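# Sort loose seals into bins according to size

## Task

Put each loose seal into the bin that matches its size, so that every seal rests there by itself with no gripper holding or propping it; then open the grippers and pull the arms away.

## Robot and tools

Robot: two six-joint arms, left_arm and right_arm, each with a two-finger parallel gripper and a wrist camera (cam_left_wrist, cam_right_wrist, both 504x504). Base positions in the scene frame: left_arm at (+0.005, +0.274, 0) m, yawed slightly (quat_wxyz +0.997, 0, 0, +0.073); right_arm at (+0.025, -0.315, 0) m (quat_wxyz +0.996, 0, 0, -0.089). Joint ranges in rad, base to hand: waist -2.880 to 2.880, shoulder 0.000 to 3.142, elbow 0.000 to 3.019, wrist pitch -1.693 to 1.571, wrist yaw -1.571 to 1.571, wrist roll -2.094 to 2.094. The elbow cannot lock fully straight.

Frames: one shared scene frame, origin on the tabletop midway between the bases, +z up, +x out across the table, left_arm on the +y side. The arm names are not image directions. Each gripper has its own axes: fingers extend along its +z and close along its y. end_effector_position is the spot between the finger pads, roughly 1 cm short of the tips. Printed hand positions can be a little wrong, more so at long reach.

Result lines: a state line 'left_arm: ... | right_arm: ...' gives each gripper's position (m) and quat_wxyz. grip_measured is the finger opening on the command scale; Joint positions end with the opening in metres. 'pose unreachable' means a clearance check altered or blocked that arm's command; HELD marks control steps where part of a row was not sent. 'Hand target' (only when nothing is kept back) shows the pose each arm is currently driven toward. FAULT and OVER-TEMPERATURE FAULT lines mean an arm stopped. MOTOR HOT appears from 85 °C; at 100 °C that arm and its gripper go limp and drop until cool, so avoid holding loads longer than needed.

execute_actions: argument actions is a list with at most one entry; optional pictures (true/false). Empty list: no command, returns the state with images. An action entry {"rows": [...], "steps": n}: n from 9 to 15 control steps of 1/30 s (default 15); one row per step, the final row repeated if rows run short. A wait entry {"steps": n} with n up to 300, counted from the previous result, so your reply time is included. Images come only with an empty list or pictures true.

Row layout (used by execute_actions and by move's target): one flat list of 14 numbers, each in [-1, 1]: left dx, dy, dz, rx, ry, rz, opening, then the same seven for right. dx..rz are an offset, not a pose, expressed in that gripper's own axes, measured from the gripper pose shown in the latest result (before any result in the scene, and for second and later calls within one reply, from where the arm is when the call starts). Every row is measured from that same reference, not stacked on the previous row. Scale: 1.0 = 0.6 m for dx, dy, dz and 180 degrees for the rotation; rx, ry, rz form a single rotation vector. Opening is absolute: +1 fully open (0.094 m), -1 closed. All-zero offsets are not idle: they pull the arm back to the reference pose.

Each step, the commanded pose is clipped to within 70 mm and 16 degrees of the measured pose; the solver favours position over orientation. Far goals may need several actions; after the last step an arm continues only to its last clipped pose. The final 9 steps of an action are kept back and execute while you think; the next action starts after them. The simulation keeps running during replies.

move: target = one 14-number row as above (offsets from the same reference); speed in m/s, 0.002 to 0.5, default 0.25, rotation capped at twice that in rad/s. Both grippers follow straight paths that finish together, lasting 0.5 to 10 s (cut off at 10 s). No obstacle or arm-to-arm avoidance. The opening is sent at the start. Its result adds a 'move:' line with the ending (done, off_target, moving, held, fault), any limits (paced = the pose sent was clipped; held = a check blocked steps, after which the arm may jump faster than speed), and each gripper's distance from its target. Faster moves and targets set deeper past contact press harder.

wait: seconds from 0 to 10; nothing new is sent. zoom_image: camera (cam_left_wrist or cam_right_wrist) and region [x0, y0, x1, y1] in pixels, origin top-left, at most 504 by 504. read_manual: returns only licence text, no motion. finished_scene: pass the current scene number; it ends and grades the scene and cannot be reversed. Replying with no tool call ends everything.

Sag: arms usually settle a centimetre or more low. To hold an arm in place, in a reply's first call send the offset back to its desired pose, zeros in later calls, and raise the aim if it still droops. Always send the opening an idle gripper should keep.

Gripping: fingers go to the grip_measured value you command (except near ±1). To hold a part, command about 0.03 below its grip_measured reading; smaller margins grip more gently. Pads press up to about 50-62 N; parts under about 2 mm thick get less force. Readings may be off by up to about 1 mm.

Camera intrinsics (pinhole+radial): cam_left_wrist fx=fy=281.979, cx=253.404, cy=251.99; cam_right_wrist fx=fy=264.886, cx=253.587, cy=252.104. Camera optical frame: +z forward, +x image right, +y image down.

Avoid: knocking anything off the table, arms colliding or pressing on each other, drops, slips, slams and forceful pushes. Occasional disturbances may tug a held part or shove a loose one, so check placements before releasing, then open and back away.

Each tool is called after ">>>" as name(argument=value, ...), one argument or row to a line, values as JSON.

## Session

>>> execute_actions(
  actions=[],
)

Scene clock: 0.00 s of 6900.00 s.
left_arm: end_effector_position=(+0.5845, -0.0775, +0.1903) grip_measured=+1.000 end_effector_quat_wxyz=(+0.538, +0.261, +0.655, -0.463) | right_arm: end_effector_position=(+0.1735, -0.5461, +0.3022) grip_measured=+1.000 end_effector_quat_wxyz=(+0.425, +0.070, +0.716, -0.550)
Joint positions: left_arm=[-0.524  1.888  1.063  0.833  0.71  -0.337  0.094] | right_arm=[-0.799  0.112  0.298 -0.22   0.034 -0.814  0.094]
Joint velocities: left_arm=[-0.005 -0.005  0.002 -0.002  0.037  0.022  0.   ] | right_arm=[-0.015 -0.015 -0.002  0.007 -0.037 -0.037  0.   ]
Hand target (left_arm): +0.589, -0.079, +0.200; +0.546, +0.263, +0.647, -0.463
Hand target (right_arm): +0.172, -0.544, +0.326; +0.434, +0.069, +0.701, -0.561

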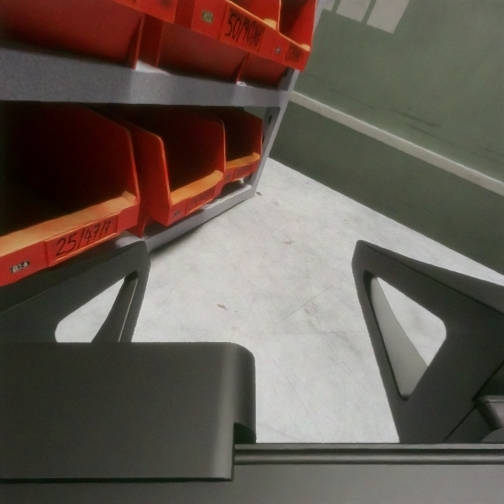

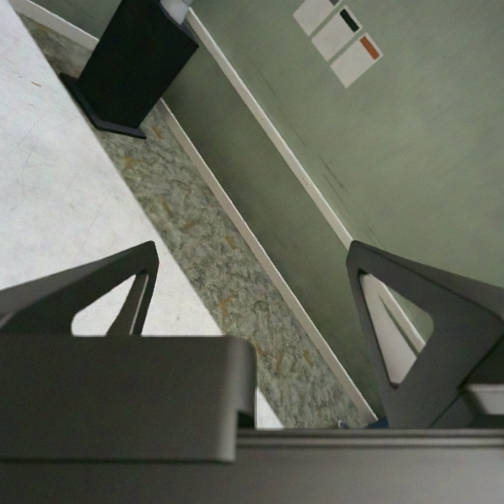

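>>> move(
  target=[-0.201,-0.248,-0.702,-0.357,0.213,-0.073,1,-0.4345,0.208,-0.497,-0.370,0.126,0.069,1],
  speed=0.3,
)

Scene clock: 7.47 s of 6900.00 s.
left_arm: end_effector_position=(+0.2979, +0.2513, +0.3235) grip_measured=+1.000 end_effector_quat_wxyz=(+0.296, -0.001, +0.955, +0.006) | right_arm: end_effector_position=(+0.2476, -0.1576, +0.3654) grip_measured=+1.000 end_effector_quat_wxyz=(+0.279, -0.008, +0.960, -0.034)
Joint positions: left_arm=[-0.27   0.729  0.975 -1.219 -0.082 -0.102  0.094] | right_arm=[ 1.091  0.861  1.176 -1.566  0.48   0.819  0.094]
Joint velocities: left_arm=[-0.005 -0.005  0.012 -0.007  0.037 -0.037  0.   ] | right_arm=[-0.005 -0.005  0.002 -0.012 -0.022  0.051  0.   ]
Hand target (left_arm): +0.299, +0.254, +0.347; +0.315, -0.002, +0.949, +0.006
Hand target (right_arm): +0.251, -0.149, +0.396; +0.302, +0.005, +0.953, +0.001
Off the commanded pose (left_arm): 0.027 m, 1 deg.
Off the commanded pose (right_arm): 0.036 m, 5 deg.
Kept back: nothing.
After step 90, 1.83 s passed at rest.
move: off_target (left_arm, right_arm)

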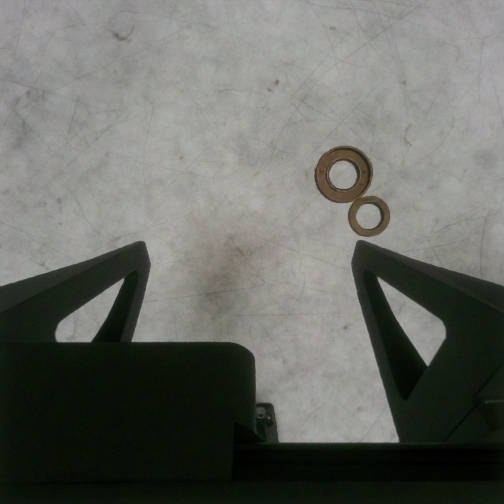

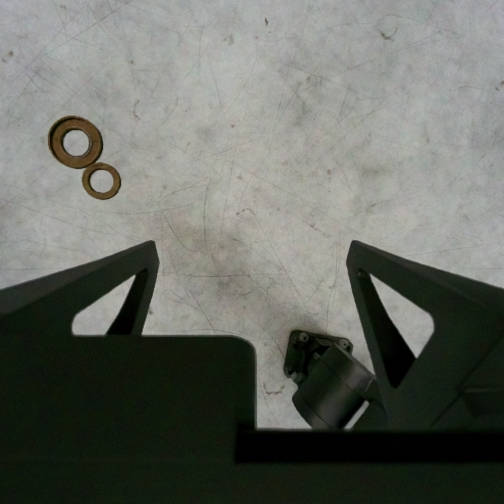

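>>> zoom_image(
  camera="cam_left_wrist",
  region=[280, 120, 420, 260],
)

Region (280, 120, 420, 260) of cam_left_wrist's 504x504 image, scaled by 3.600, with more detail than that image has.

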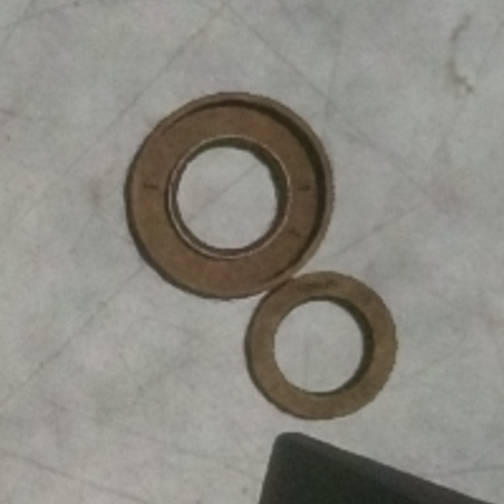

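>>> move(
  target=[-0.068,-0.25,0.048,0,-0.39,0,1,-0.26,-0.15,0.1,0,0,0,1],
  speed=0.3,
)

Scene clock: 12.30 s of 6900.00 s.
left_arm: end_effector_position=(+0.3475, +0.1045, +0.3215) grip_measured=+1.000 end_effector_quat_wxyz=(+0.787, -0.008, +0.617, -0.004) | right_arm: end_effector_position=(+0.3982, -0.2467, +0.3679) grip_measured=+1.000 end_effector_quat_wxyz=(+0.241, -0.008, +0.969, -0.044)
Joint positions: left_arm=[-0.916  0.98   0.345  0.969 -0.75   0.213  0.094] | right_arm=[ 0.455  1.072  1.31  -1.356  0.209  0.213  0.094]
Joint velocities: left_arm=[-0.015 -0.015  0.002  0.002 -0.007  0.095  0.   ] | right_arm=[-0.005  0.005 -0.012 -0.022 -0.037 -0.081  0.   ]
Hand target (left_arm): +0.346, +0.101, +0.321; +0.790, -0.004, +0.613, -0.007
Hand target (right_arm): +0.410, -0.246, +0.404; +0.280, -0.008, +0.959, -0.035
Off the commanded pose (left_arm): 0.003 m, 2 deg.
Off the commanded pose (right_arm): 0.039 m, 5 deg.
Kept back: nothing.
move: off_target (right_arm)

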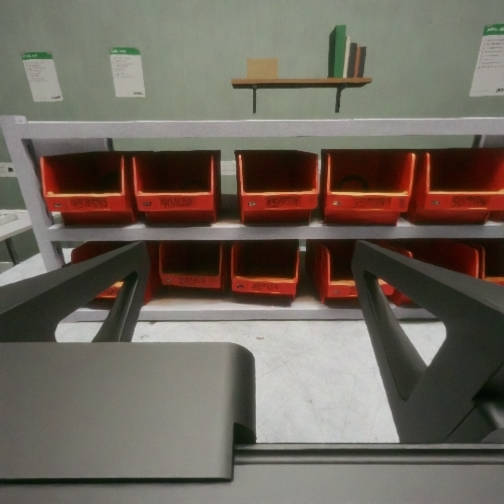

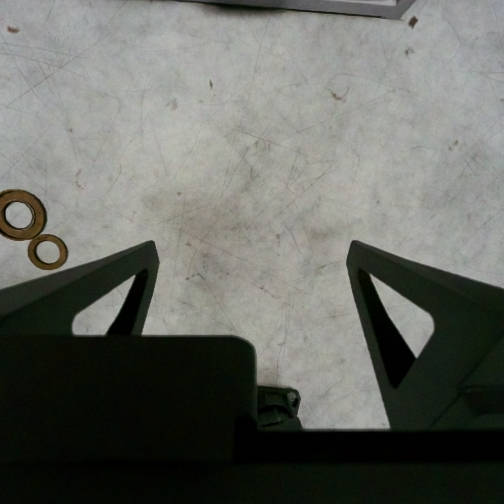

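>>> zoom_image(
  camera="cam_left_wrist",
  region=[30, 140, 270, 310],
)

>>> zoom_image(
  camera="cam_left_wrist",
  region=[230, 140, 504, 310],
)

Region (30, 140, 270, 310) of cam_left_wrist's 504x504 image, scaled by 2.100, with more detail than that image has; it fills the top 357 rows of this view, and the rest is white.

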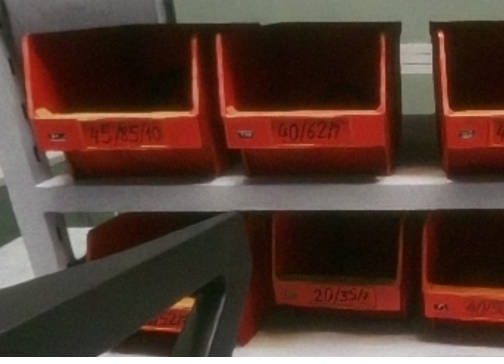

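Region (230, 140, 504, 310) of cam_left_wrist's 504x504 image, scaled by 1.839, with more detail than that image has; it fills the top 313 rows of this view, and the rest is white.

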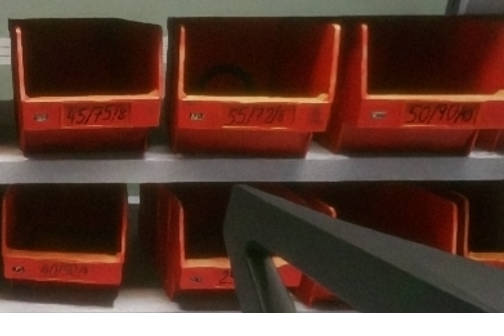

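>>> move(
  target=[0.19,0.2425,0.0775,0,0.078,0,1,0.083,0,0.235,0,-0.344,0,1],
  speed=0.3,
)

Scene clock: 20.67 s of 6900.00 s.
left_arm: end_effector_position=(+0.4175, +0.2471, +0.2245) grip_measured=+1.000 end_effector_quat_wxyz=(+0.710, -0.004, +0.705, -0.001) | right_arm: end_effector_position=(+0.4195, -0.2573, +0.2186) grip_measured=+1.000 end_effector_quat_wxyz=(+0.700, -0.029, +0.713, -0.022)
Joint positions: left_arm=[-0.258  1.071  0.277  0.801 -0.116 -0.006  0.094] | right_arm=[ 0.427  1.016  0.25   0.746  0.24  -0.067  0.094]
Joint velocities: left_arm=[-0.005 -0.005 -0.012 -0.002 -0.051 -0.066  0.   ] | right_arm=[-0.005  0.015  0.002 -0.002 -0.007 -0.037  0.   ]
Hand target (left_arm): +0.421, +0.249, +0.223; +0.707, -0.007, +0.707, -0.002
Hand target (right_arm): +0.418, -0.261, +0.221; +0.705, -0.031, +0.708, -0.028
Off the commanded pose (left_arm): 0.006 m, 1 deg.
Off the commanded pose (right_arm): 0.004 m, 2 deg.
Kept back: nothing.
After step 90, 2.97 s passed at rest.
move: done

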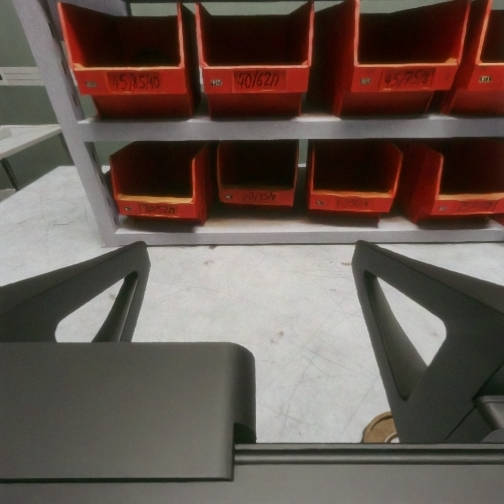

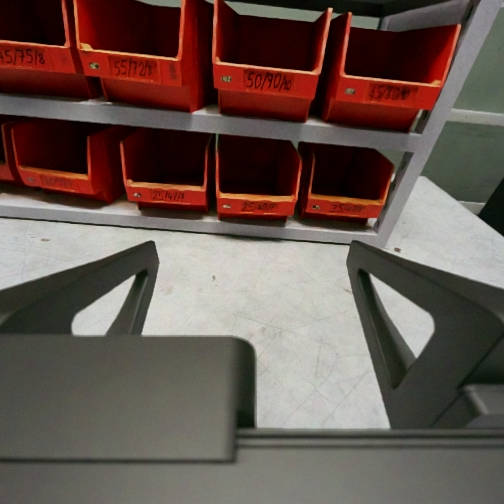

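>>> zoom_image(
  camera="cam_left_wrist",
  region=[50, 0, 504, 250],
)

>>> zoom_image(
  camera="cam_right_wrist",
  region=[0, 0, 470, 250],
)

Region (50, 0, 504, 250) of cam_left_wrist's 504x504 image, scaled by 1.110, with more detail than that image has; it fills the top 278 rows of this view, and the rest is white.

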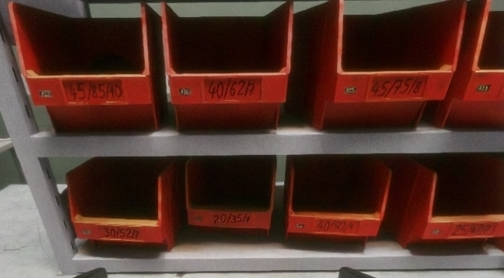

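Region (0, 0, 470, 250) of cam_right_wrist's 504x504 image, scaled by 1.072, with more detail than that image has; it fills the top 268 rows of this view, and the rest is white.

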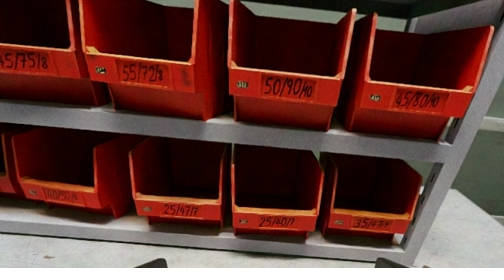

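>>> zoom_image(
  camera="cam_left_wrist",
  region=[290, 130, 504, 240],
)

>>> zoom_image(
  camera="cam_right_wrist",
  region=[200, 130, 420, 250],
)

>>> zoom_image(
  camera="cam_left_wrist",
  region=[90, 130, 310, 240],
)

Region (290, 130, 504, 240) of cam_left_wrist's 504x504 image, scaled by 2.355, with more detail than that image has; it fills the top 259 rows of this view, and the rest is white.

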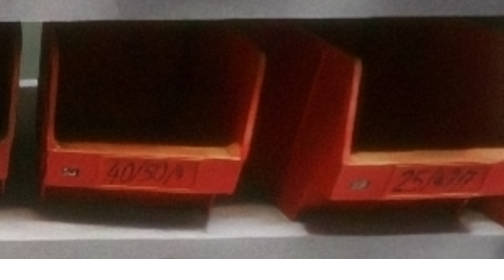

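Region (200, 130, 420, 250) of cam_right_wrist's 504x504 image, scaled by 2.291, with more detail than that image has; it fills the top 275 rows of this view, and the rest is white.

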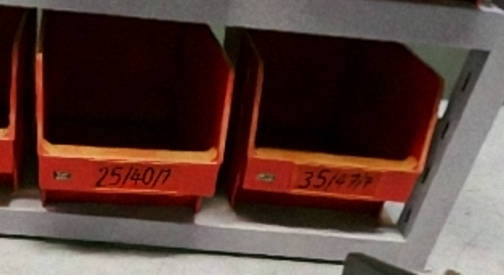

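Region (90, 130, 310, 240) of cam_left_wrist's 504x504 image, scaled by 2.291, with more detail than that image has.

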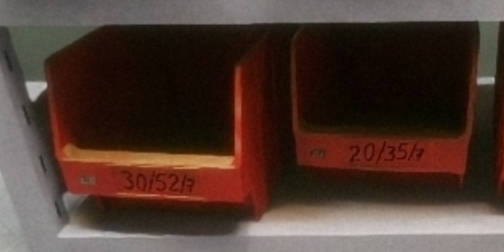

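>>> move(
  target=[0.058,-0.245,-0.071,0,0.303,0,1,-0.1,0,-0.2,0,0,0,1],
  speed=0.3,
)

Scene clock: 26.17 s of 6900.00 s.
left_arm: end_effector_position=(+0.3640, +0.1116, +0.1728) grip_measured=+1.000 end_effector_quat_wxyz=(+0.304, +0.000, +0.953, +0.014) | right_arm: end_effector_position=(+0.3015, -0.2550, +0.2690) grip_measured=+1.000 end_effector_quat_wxyz=(+0.694, -0.034, +0.719, -0.029)
Joint positions: left_arm=[-0.717  1.096  0.772 -0.721 -0.343 -0.478  0.094] | right_arm=[ 0.699  0.201  0.216 -0.055  0.516 -0.068  0.094]
Joint velocities: left_arm=[ 0.005 -0.005  0.007 -0.032  0.022 -0.139  0.   ] | right_arm=[ 0.005 -0.005  0.012 -0.007 -0.037 -0.007  0.   ]
Hand target (left_arm): +0.374, +0.101, +0.189; +0.311, -0.003, +0.950, +0.006
Hand target (right_arm): +0.301, -0.253, +0.281; +0.700, -0.029, +0.713, -0.021
Off the commanded pose (left_arm): 0.024 m, 2 deg.
Off the commanded pose (right_arm): 0.012 m, 1 deg.
Kept back: nothing.
After step 90, 0.37 s passed at rest.
move: off_target (left_arm, right_arm)

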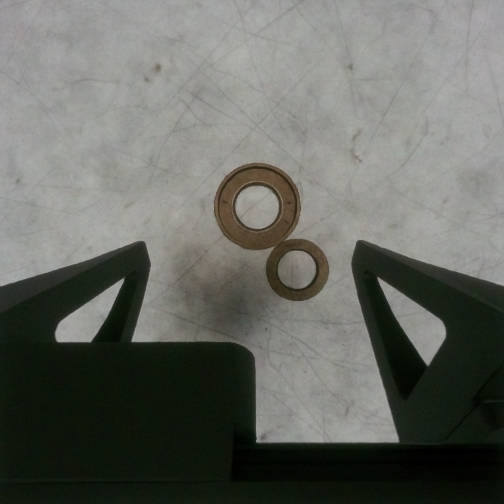

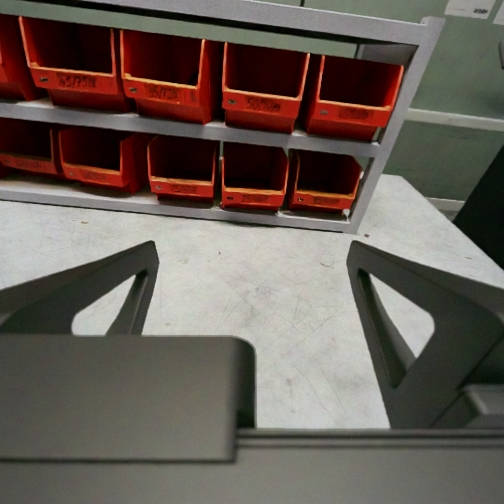

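>>> zoom_image(
  camera="cam_left_wrist",
  region=[190, 150, 350, 310],
)

Region (190, 150, 350, 310) of cam_left_wrist's 504x504 image, scaled by 3.150, with more detail than that image has.

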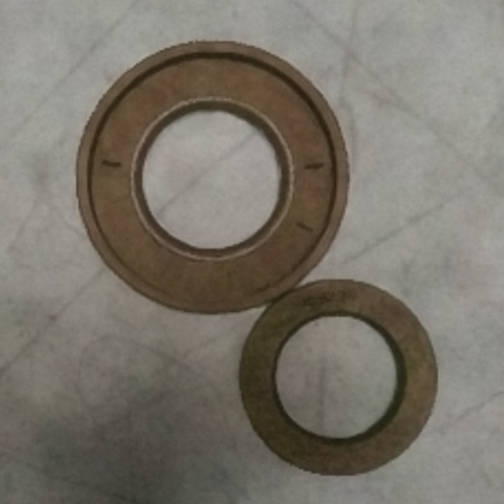

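>>> move(
  target=[-0.031,-0.006,0.191,0.161,0.147,0.483,-0.06,0,0,0,0,0,0,1],
  speed=0.2,
)

Scene clock: 35.43 s of 6900.00 s.
left_arm: end_effector_position=(+0.4297, +0.1106, +0.0840) grip_measured=-0.057 end_effector_quat_wxyz=(-0.008, +0.708, +0.706, +0.002) | right_arm: end_effector_position=(+0.3015, -0.2550, +0.2690) grip_measured=+1.000 end_effector_quat_wxyz=(+0.694, -0.034, +0.719, -0.029)
Joint positions: left_arm=[-0.516  1.645  1.174 -1.114 -0.01   1.203  0.044] | right_arm=[ 0.699  0.201  0.216 -0.055  0.516 -0.068  0.094]
Joint velocities: left_arm=[ 0.005  0.005  0.002  0.002 -0.051  0.051 -0.   ] | right_arm=[ 0.005  0.005 -0.007  0.017  0.037 -0.007  0.   ]
Hand target (left_arm): +0.444, +0.109, +0.089; -0.005, +0.709, +0.705, +0.005
Hand target (right_arm): +0.302, -0.255, +0.269; +0.694, -0.034, +0.719, -0.029
Off the commanded pose (left_arm): 0.017 m, 1 deg.
Off the commanded pose (right_arm): 0.000 m, 0 deg.
Kept back: nothing.
After step 90, 1.60 s passed at rest.
move: off_target (left_arm)

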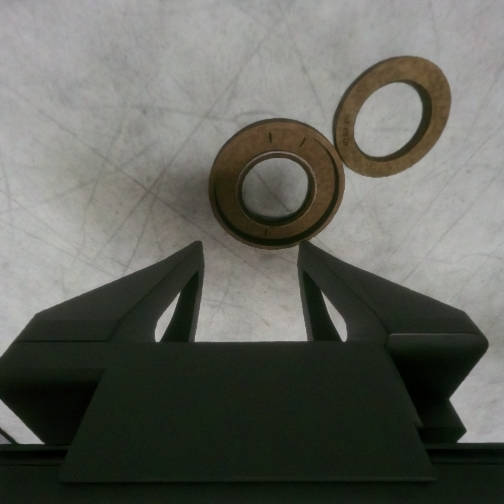

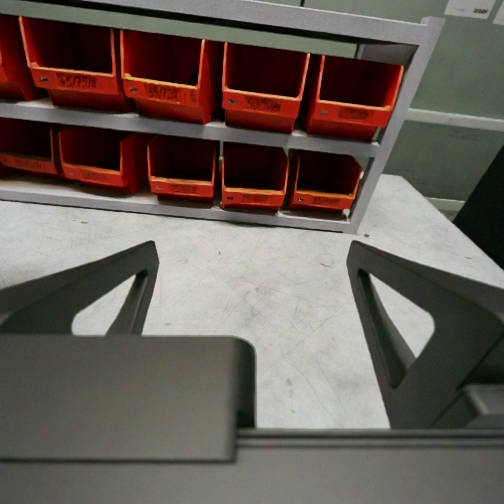

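>>> move(
  target=[-0.0077,0.045,0.075,0,0,0,-0.06,0,0,0,0,0,0,1],
  speed=0.1,
)

Scene clock: 37.50 s of 6900.00 s.
left_arm: end_effector_position=(+0.4409, +0.1062, +0.0377) grip_measured=-0.057 end_effector_quat_wxyz=(-0.020, +0.709, +0.705, -0.003) | right_arm: end_effector_position=(+0.3015, -0.2550, +0.2690) grip_measured=+1.000 end_effector_quat_wxyz=(+0.694, -0.034, +0.719, -0.029)
Joint positions: left_arm=[-0.516  1.749  1.174 -1.035 -0.01   1.206  0.044] | right_arm=[ 0.699  0.201  0.216 -0.055  0.516 -0.068  0.094]
Joint velocities: left_arm=[ 0.005 -0.005  0.007  0.007 -0.037 -0.051  0.   ] | right_arm=[-0.005 -0.024  0.027 -0.007  0.037  0.037  0.   ]
Hand target (left_arm): +0.456, +0.106, +0.039; -0.009, +0.708, +0.706, +0.002
Hand target (right_arm): +0.302, -0.255, +0.269; +0.694, -0.034, +0.719, -0.029
Off the commanded pose (left_arm): 0.015 m, 1 deg.
Off the commanded pose (right_arm): 0.000 m, 0 deg.
Kept back: nothing.
move: off_target (left_arm)

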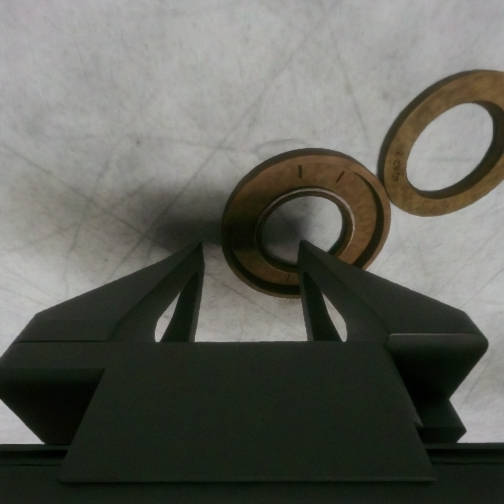

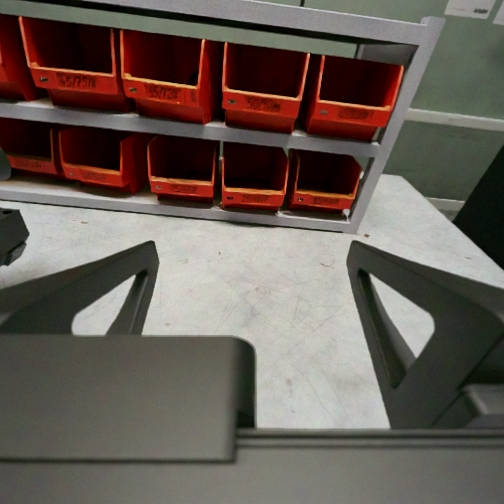

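>>> move(
  target=[-0.005,0.034,0.038,0,0,0,-0.06,0,0,0,0,0,0,1],
  speed=0.05,
)

Scene clock: 39.23 s of 6900.00 s.
left_arm: end_effector_position=(+0.4433, +0.1053, +0.0166) grip_measured=-0.058 end_effector_quat_wxyz=(-0.029, +0.709, +0.704, -0.007) | right_arm: end_effector_position=(+0.3015, -0.2550, +0.2690) grip_measured=+1.000 end_effector_quat_wxyz=(+0.694, -0.034, +0.719, -0.029)
Joint positions: left_arm=[-0.516  1.798  1.178 -1.01  -0.01   1.207  0.044] | right_arm=[ 0.699  0.201  0.216 -0.055  0.516 -0.068  0.094]
Joint velocities: left_arm=[-0.005 -0.024 -0.002  0.007  0.007  0.037 -0.002] | right_arm=[ 0.005  0.005 -0.017  0.002 -0.007  0.007  0.   ]
Hand target (left_arm): +0.460, +0.103, +0.014; -0.020, +0.709, +0.705, -0.003
Hand target (right_arm): +0.302, -0.255, +0.269; +0.694, -0.034, +0.719, -0.029
Off the commanded pose (left_arm): 0.017 m, 1 deg.
Off the commanded pose (right_arm): 0.000 m, 0 deg.
Kept back: nothing.
move: off_target (left_arm)

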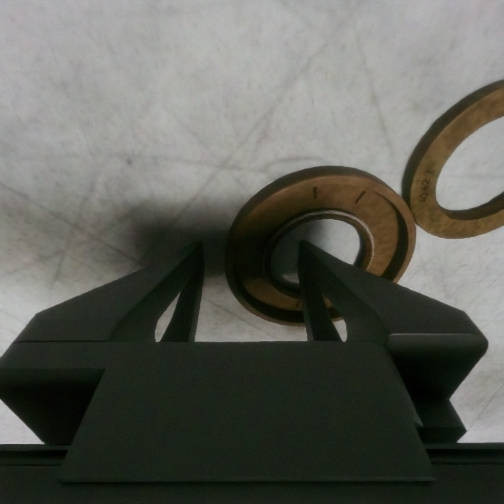

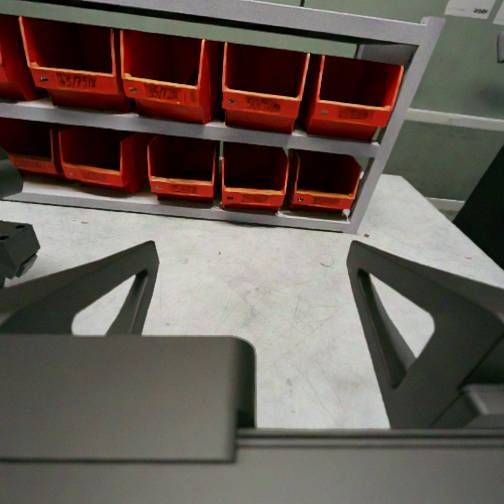

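>>> move(
  target=[-0.003,0.027,0.012,0,0,0,-0.06,0,0,0,0,0,0,1],
  speed=0.03,
)

Scene clock: 40.47 s of 6900.00 s.
left_arm: end_effector_position=(+0.4454, +0.1045, +0.0160) grip_measured=-0.058 end_effector_quat_wxyz=(-0.029, +0.709, +0.704, -0.007) | right_arm: end_effector_position=(+0.3015, -0.2550, +0.2690) grip_measured=+1.000 end_effector_quat_wxyz=(+0.694, -0.034, +0.719, -0.029)
Joint positions: left_arm=[-0.516  1.804  1.184 -1.01  -0.01   1.207  0.044] | right_arm=[ 0.699  0.201  0.216 -0.055  0.516 -0.068  0.094]
Joint velocities: left_arm=[ 0.005  0.005 -0.012  0.002 -0.051  0.066  0.   ] | right_arm=[ 0.005 -0.015  0.007 -0.012 -0.007 -0.022  0.   ]
Hand target (left_arm): +0.458, +0.104, +0.009; -0.029, +0.709, +0.704, -0.007
Hand target (right_arm): +0.302, -0.255, +0.269; +0.694, -0.034, +0.719, -0.029
Off the commanded pose (left_arm): 0.016 m, 0 deg.
Off the commanded pose (right_arm): 0.000 m, 0 deg.
Kept back: nothing.
move: off_target (left_arm)

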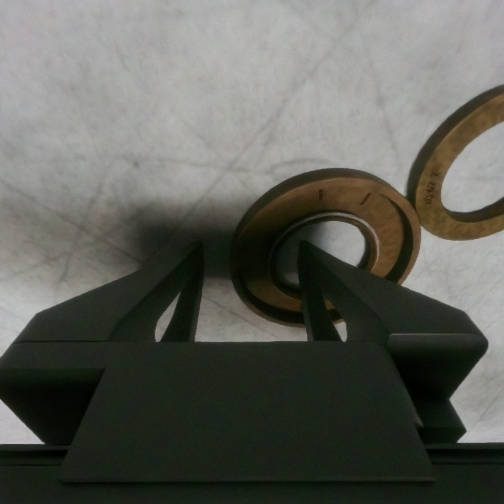

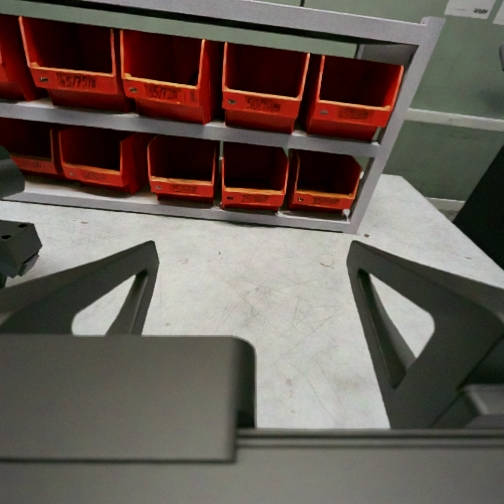

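>>> execute_actions(
  actions=[
    {"rows": [[0,0.02,0.012,0,0,0,-0.6,0,0,0,0,0,0,1]], "steps": 15},
  ],
  pictures=true,
)

>>> execute_actions(
  actions=[],
)

Scene clock: 41.20 s of 6900.00 s.
left_arm: end_effector_position=(+0.4453, +0.1047, +0.0153) grip_measured=-0.576 end_effector_quat_wxyz=(-0.030, +0.710, +0.704, -0.007) | right_arm: end_effector_position=(+0.3015, -0.2550, +0.2690) grip_measured=+1.000 end_effector_quat_wxyz=(+0.694, -0.034, +0.719, -0.029)
Joint positions: left_arm=[-0.516  1.805  1.184 -1.01  -0.011  1.209  0.02 ] | right_arm=[ 0.699  0.201  0.216 -0.055  0.516 -0.068  0.094]
Joint velocities: left_arm=[-0.005 -0.005 -0.002  0.007 -0.007  0.007  0.001] | right_arm=[ 0.005 -0.015 -0.007  0.007 -0.037 -0.022  0.   ]
Steps of this call (steps 1 to 16: nothing new was sent; steps 17 to 22: the first 6 steps of this action). Readings (end_effector_position):
17: left_arm (+0.4454, +0.1045, +0.0160) | right_arm (+0.3015, -0.2550, +0.2690)
18: left_arm (+0.4454, +0.1045, +0.0159) | right_arm (+0.3015, -0.2550, +0.2690)
20: left_arm (+0.4453, +0.1047, +0.0153) | right_arm (+0.3015, -0.2550, +0.2690)
22: the state above

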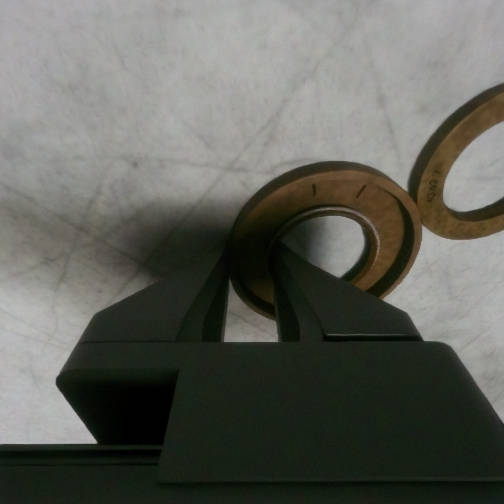

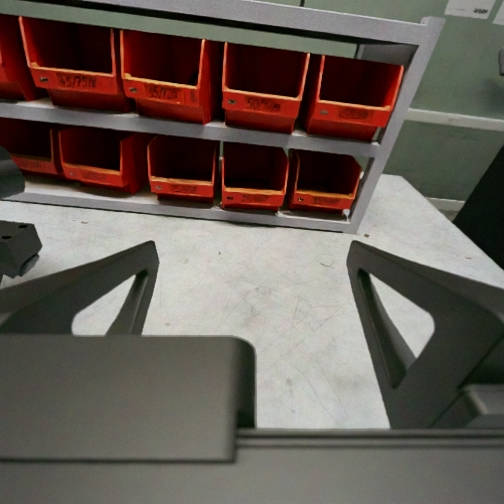

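Scene clock: 41.50 s of 6900.00 s.
left_arm: end_effector_position=(+0.4453, +0.1047, +0.0153) grip_measured=-0.576 end_effector_quat_wxyz=(-0.030, +0.710, +0.704, -0.007) | right_arm: end_effector_position=(+0.3015, -0.2550, +0.2690) grip_measured=+1.000 end_effector_quat_wxyz=(+0.694, -0.034, +0.719, -0.029)
Joint positions: left_arm=[-0.516  1.805  1.184 -1.01  -0.011  1.209  0.02 ] | right_arm=[ 0.699  0.201  0.216 -0.055  0.516 -0.068  0.094]
Joint velocities: left_arm=[-0.005 -0.015  0.002 -0.002  0.007 -0.051 -0.001] | right_arm=[-0.005 -0.005  0.012 -0.007 -0.007 -0.022  0.   ]
Hand target (left_arm): +0.457, +0.104, +0.008; -0.029, +0.709, +0.704, -0.007
Hand target (right_arm): +0.302, -0.255, +0.269; +0.694, -0.034, +0.719, -0.029
Off the commanded pose (left_arm): 0.014 m, 0 deg.
Off the commanded pose (right_arm): 0.000 m, 0 deg.
Kept back: nothing.
Steps of this call (steps 1 to 9: the last 9 steps of your previous action). Readings (end_effector_position):
1: left_arm (+0.4453, +0.1047, +0.0153) | right_arm (+0.3015, -0.2550, +0.2690)
2: left_arm (+0.4453, +0.1047, +0.0153) | right_arm (+0.3015, -0.2550, +0.2690)
4: left_arm (+0.4453, +0.1047, +0.0153) | right_arm (+0.3015, -0.2550, +0.2690)
8: left_arm (+0.4453, +0.1047, +0.0153) | right_arm (+0.3015, -0.2550, +0.2690)
9: the state above

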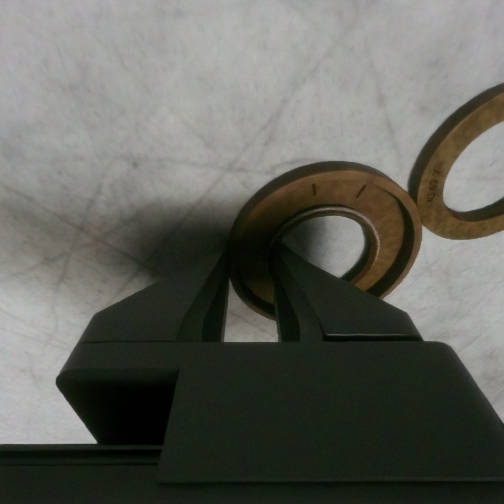

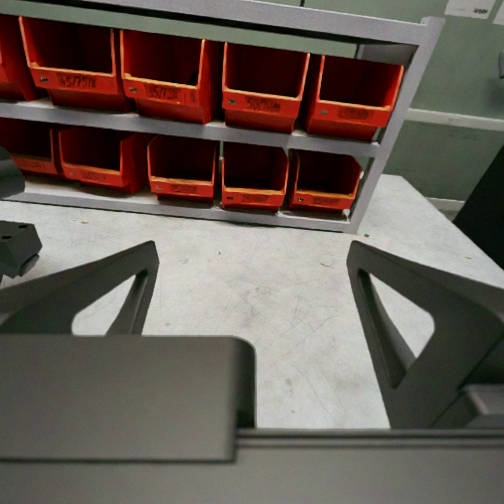

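>>> move(
  target=[0,0.02,-0.08,0,0,0,-0.61,0,0,0,0,0,0,1],
  speed=0.05,
)

Scene clock: 43.17 s of 6900.00 s.
left_arm: end_effector_position=(+0.4422, +0.1059, +0.0373) grip_measured=-0.576 end_effector_quat_wxyz=(-0.054, +0.709, +0.703, -0.018) | right_arm: end_effector_position=(+0.3015, -0.2550, +0.2690) grip_measured=+1.000 end_effector_quat_wxyz=(+0.694, -0.034, +0.719, -0.029)
Joint positions: left_arm=[-0.516  1.796  1.235 -1.124 -0.011  1.209  0.02 ] | right_arm=[ 0.699  0.201  0.216 -0.055  0.516 -0.068  0.094]
Joint velocities: left_arm=[-0.015 -0.015 -0.027 -0.017 -0.037  0.007  0.   ] | right_arm=[-0.005  0.005 -0.002 -0.002  0.081 -0.022  0.   ]
Hand target (left_arm): +0.459, +0.104, +0.063; -0.030, +0.710, +0.704, -0.007
Hand target (right_arm): +0.302, -0.255, +0.269; +0.694, -0.034, +0.719, -0.029
Off the commanded pose (left_arm): 0.031 m, 3 deg.
Off the commanded pose (right_arm): 0.000 m, 0 deg.
Kept back: nothing.
move: off_target (left_arm)

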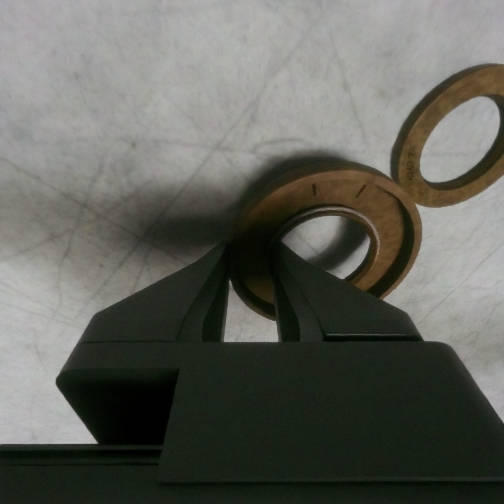

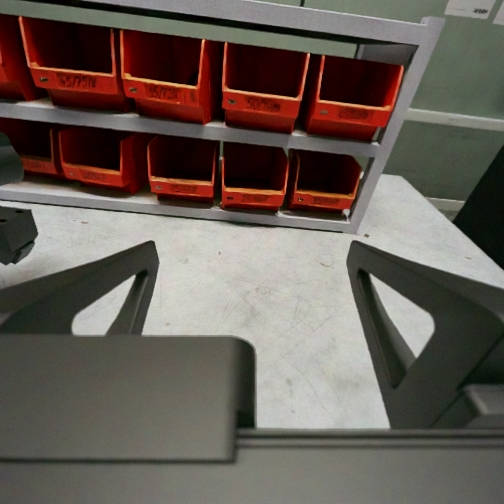

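>>> move(
  target=[0.507,0.297,-0.55,-0.36,0,0,-0.61,0,0,0,0,0,0,1],
  speed=0.2,
)

Scene clock: 47.53 s of 6900.00 s.
left_arm: end_effector_position=(+0.6435, +0.3892, +0.3337) grip_measured=-0.576 end_effector_quat_wxyz=(+0.325, +0.628, +0.624, +0.333) | right_arm: end_effector_position=(+0.3015, -0.2550, +0.2690) grip_measured=+1.000 end_effector_quat_wxyz=(+0.694, -0.034, +0.719, -0.029)
Joint positions: left_arm=[ 0.081  1.516  1.416 -0.515  0.178  1.712  0.02 ] | right_arm=[ 0.699  0.201  0.216 -0.055  0.516 -0.068  0.094]
Joint velocities: left_arm=[-0.024 -0.015  0.012 -0.012 -0.037 -0.051 -0.   ] | right_arm=[-0.024  0.015 -0.007 -0.012 -0.066  0.037  0.   ]
Hand target (left_arm): +0.659, +0.393, +0.356; +0.337, +0.624, +0.610, +0.354
Hand target (right_arm): +0.302, -0.255, +0.269; +0.694, -0.034, +0.719, -0.029
Off the commanded pose (left_arm): 0.032 m, 4 deg.
Off the commanded pose (right_arm): 0.000 m, 0 deg.
Kept back: nothing.
move: off_target (left_arm)

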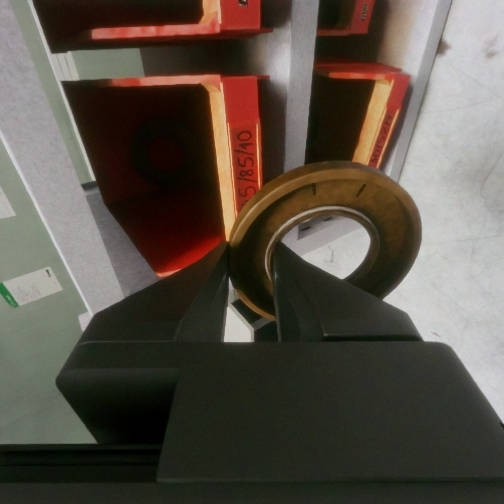

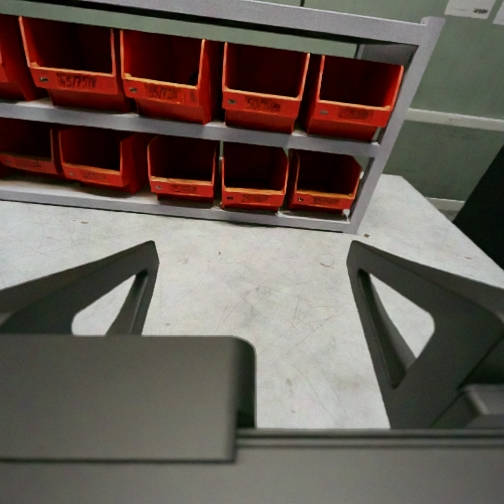

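>>> move(
  target=[0.037,0.076,-0.042,-0.03,0,0,-0.61,-0.179,0.472,0.306,-0.289,-0.081,0.049,1],
  speed=0.25,
)

Scene clock: 52.43 s of 6900.00 s.
left_arm: end_effector_position=(+0.6418, +0.4023, +0.3399) grip_measured=-0.576 end_effector_quat_wxyz=(+0.338, +0.624, +0.623, +0.329) | right_arm: end_effector_position=(+0.4774, +0.0273, +0.3019) grip_measured=+1.000 end_effector_quat_wxyz=(+0.667, -0.288, +0.601, +0.333)
Joint positions: left_arm=[ 0.113  1.516  1.425 -0.515  0.225  1.712  0.02 ] | right_arm=[ 0.717  1.427  0.745  0.801 -0.369  0.06   0.094]
Joint velocities: left_arm=[-0.015 -0.015  0.012 -0.002  0.022  0.037 -0.001] | right_arm=[-0.005  0.005 -0.012  0.002 -0.037 -0.051  0.   ]
Hand target (left_arm): +0.646, +0.410, +0.386; +0.354, +0.612, +0.608, +0.361
Hand target (right_arm): +0.484, +0.037, +0.339; +0.688, -0.284, +0.572, +0.345
Off the commanded pose (left_arm): 0.047 m, 5 deg.
Off the commanded pose (right_arm): 0.045 m, 5 deg.
Kept back: nothing.
move: off_target (left_arm, right_arm)

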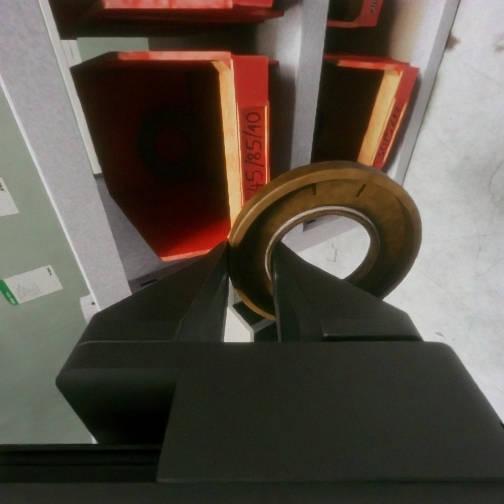

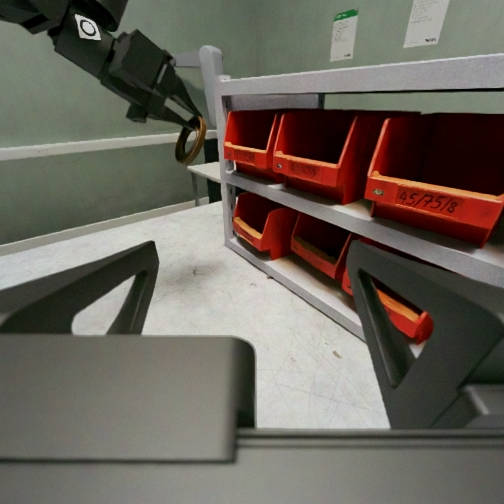

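>>> move(
  target=[0.008,0.096,-0.066,-0.05,0,0,-0.61,-0.07,0,0,0,-0.025,0,1],
  speed=0.1,
)

Scene clock: 54.37 s of 6900.00 s.
left_arm: end_effector_position=(+0.6393, +0.4010, +0.3703) grip_measured=-0.576 end_effector_quat_wxyz=(+0.369, +0.610, +0.610, +0.346) | right_arm: end_effector_position=(+0.4722, +0.0242, +0.3200) grip_measured=+1.000 end_effector_quat_wxyz=(+0.675, -0.283, +0.591, +0.340)
Joint positions: left_arm=[ 0.121  1.483  1.425 -0.471  0.26   1.688  0.02 ] | right_arm=[ 0.717  1.393  0.745  0.801 -0.369  0.075  0.094]
Joint velocities: left_arm=[ 0.005 -0.024 -0.017 -0.002  0.022 -0.022 -0.   ] | right_arm=[-0.015 -0.005 -0.002 -0.012 -0.037 -0.007  0.   ]
Hand target (left_arm): +0.639, +0.407, +0.409; +0.387, +0.595, +0.596, +0.376
Hand target (right_arm): +0.474, +0.023, +0.344; +0.689, -0.276, +0.574, +0.345
Off the commanded pose (left_arm): 0.040 m, 5 deg.
Off the commanded pose (right_arm): 0.024 m, 3 deg.
Kept back: nothing.
move: off_target (left_arm, right_arm)

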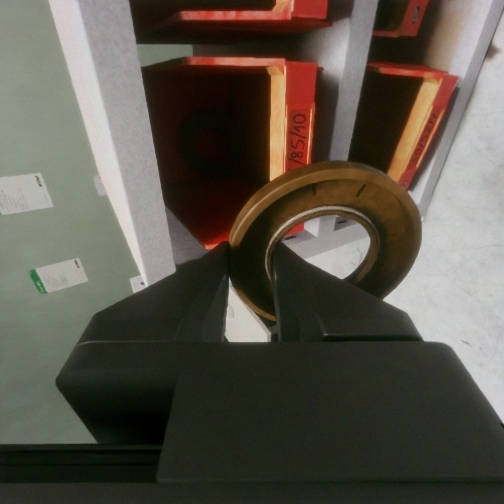

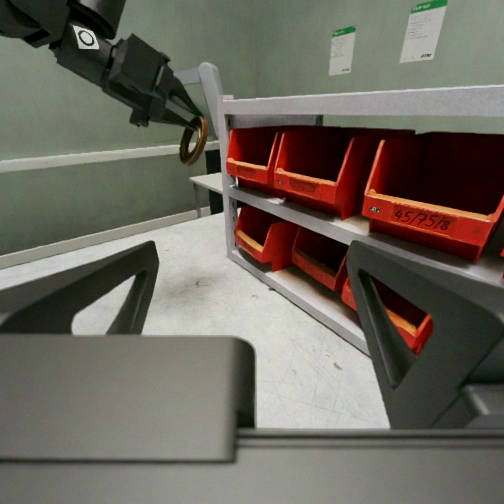

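>>> zoom_image(
  camera="cam_right_wrist",
  region=[160, 50, 400, 250],
)

Region (160, 50, 400, 250) of cam_right_wrist's 504x504 image, scaled by 2.100, with more detail than that image has.

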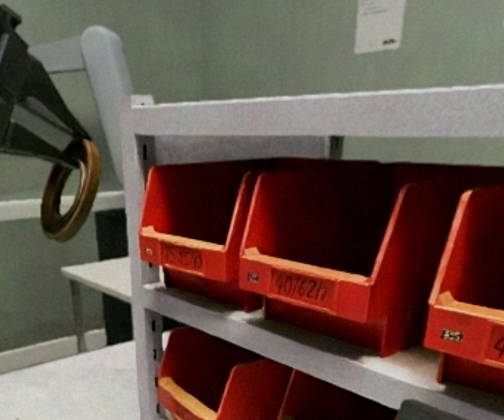

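>>> move(
  target=[-0.005,0.058,-0.033,-0.356,0,0,-0.61,0,0,0,0,0,0,1],
  speed=0.15,
)

Scene clock: 66.73 s of 6900.00 s.
left_arm: end_effector_position=(+0.6336, +0.4035, +0.4026) grip_measured=-0.576 end_effector_quat_wxyz=(+0.636, +0.327, +0.347, +0.607) | right_arm: end_effector_position=(+0.4722, +0.0242, +0.3200) grip_measured=+1.000 end_effector_quat_wxyz=(+0.675, -0.283, +0.591, +0.340)
Joint positions: left_arm=[0.114 1.691 1.043 1.24  0.21  1.378 0.02 ] | right_arm=[ 0.717  1.393  0.745  0.801 -0.369  0.075  0.094]
Joint velocities: left_arm=[-0.024 -0.005 -0.007 -0.007 -0.022 -0.022 -0.   ] | right_arm=[ 0.005  0.005 -0.007  0.017  0.007 -0.095  0.   ]
Hand target (left_arm): +0.639, +0.399, +0.411; +0.645, +0.318, +0.334, +0.609
Hand target (right_arm): +0.472, +0.024, +0.320; +0.675, -0.283, +0.591, +0.340
Off the commanded pose (left_arm): 0.010 m, 2 deg.
Off the commanded pose (right_arm): 0.000 m, 0 deg.
Kept back: nothing.
After step 90, 5.27 s passed at rest.
move: done

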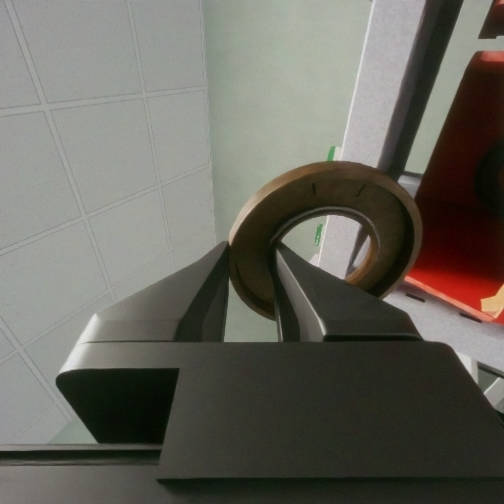

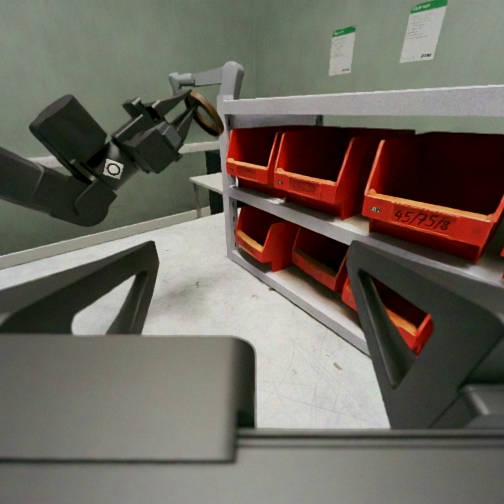

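>>> move(
  target=[-0.005,-0.106,0.0625,0,0,0,-0.61,0,0,0,0,0,0,1],
  speed=0.08,
)

Scene clock: 68.73 s of 6900.00 s.
left_arm: end_effector_position=(+0.6894, +0.4020, +0.3563) grip_measured=-0.576 end_effector_quat_wxyz=(+0.630, +0.334, +0.365, +0.599) | right_arm: end_effector_position=(+0.4722, +0.0242, +0.3200) grip_measured=+1.000 end_effector_quat_wxyz=(+0.675, -0.283, +0.591, +0.340)
Joint positions: left_arm=[0.084 1.856 1.162 1.24  0.18  1.392 0.02 ] | right_arm=[ 0.717  1.393  0.745  0.801 -0.369  0.075  0.094]
Joint velocities: left_arm=[-0.005 -0.005 -0.007  0.017 -0.022  0.037 -0.   ] | right_arm=[-0.005  0.005 -0.012 -0.022 -0.066 -0.11   0.   ]
Hand target (left_arm): +0.698, +0.398, +0.369; +0.635, +0.327, +0.348, +0.607
Hand target (right_arm): +0.472, +0.024, +0.320; +0.675, -0.283, +0.591, +0.340
Off the commanded pose (left_arm): 0.018 m, 3 deg.
Off the commanded pose (right_arm): 0.000 m, 0 deg.
Kept back: nothing.
move: off_target (left_arm)

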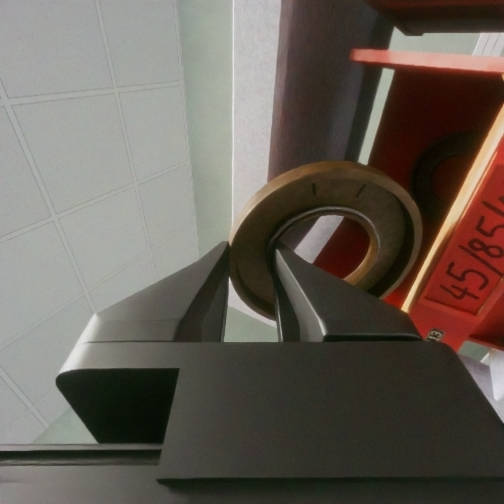

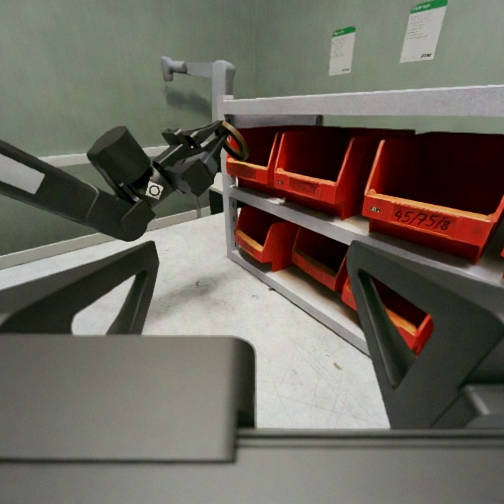

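>>> move(
  target=[-0.009,0.029,0.056,-0.02,0,0,-0.61,0,0,0,0,0,0,1],
  speed=0.05,
)

Scene clock: 70.37 s of 6900.00 s.
left_arm: end_effector_position=(+0.6960, +0.4004, +0.3826) grip_measured=-0.576 end_effector_quat_wxyz=(+0.636, +0.316, +0.351, +0.610) | right_arm: end_effector_position=(+0.4722, +0.0242, +0.3200) grip_measured=+1.000 end_effector_quat_wxyz=(+0.675, -0.283, +0.591, +0.340)
Joint positions: left_arm=[0.074 1.856 1.214 1.238 0.157 1.393 0.02 ] | right_arm=[ 0.717  1.393  0.745  0.801 -0.369  0.075  0.094]
Joint velocities: left_arm=[ 0.005 -0.005  0.002 -0.002  0.022  0.051 -0.   ] | right_arm=[-0.005  0.005  0.002 -0.012  0.066  0.051  0.   ]
Hand target (left_arm): +0.708, +0.397, +0.388; +0.640, +0.314, +0.346, +0.610
Hand target (right_arm): +0.472, +0.024, +0.320; +0.675, -0.283, +0.591, +0.340
Off the commanded pose (left_arm): 0.015 m, 1 deg.
Off the commanded pose (right_arm): 0.000 m, 0 deg.
Kept back: nothing.
move: off_target (left_arm)

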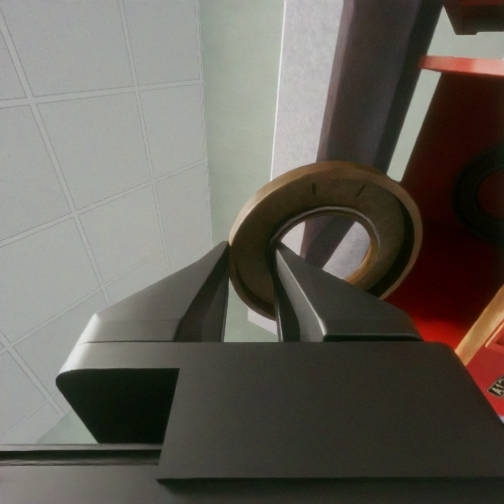

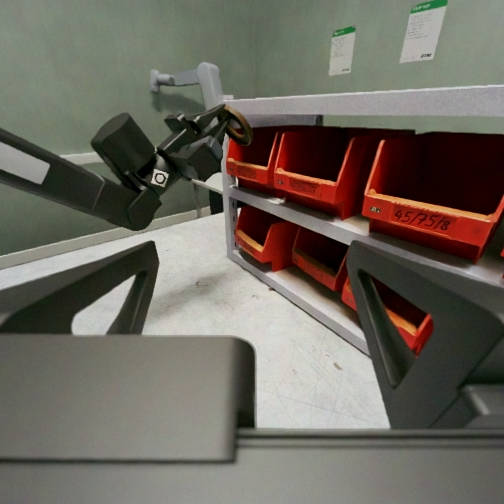

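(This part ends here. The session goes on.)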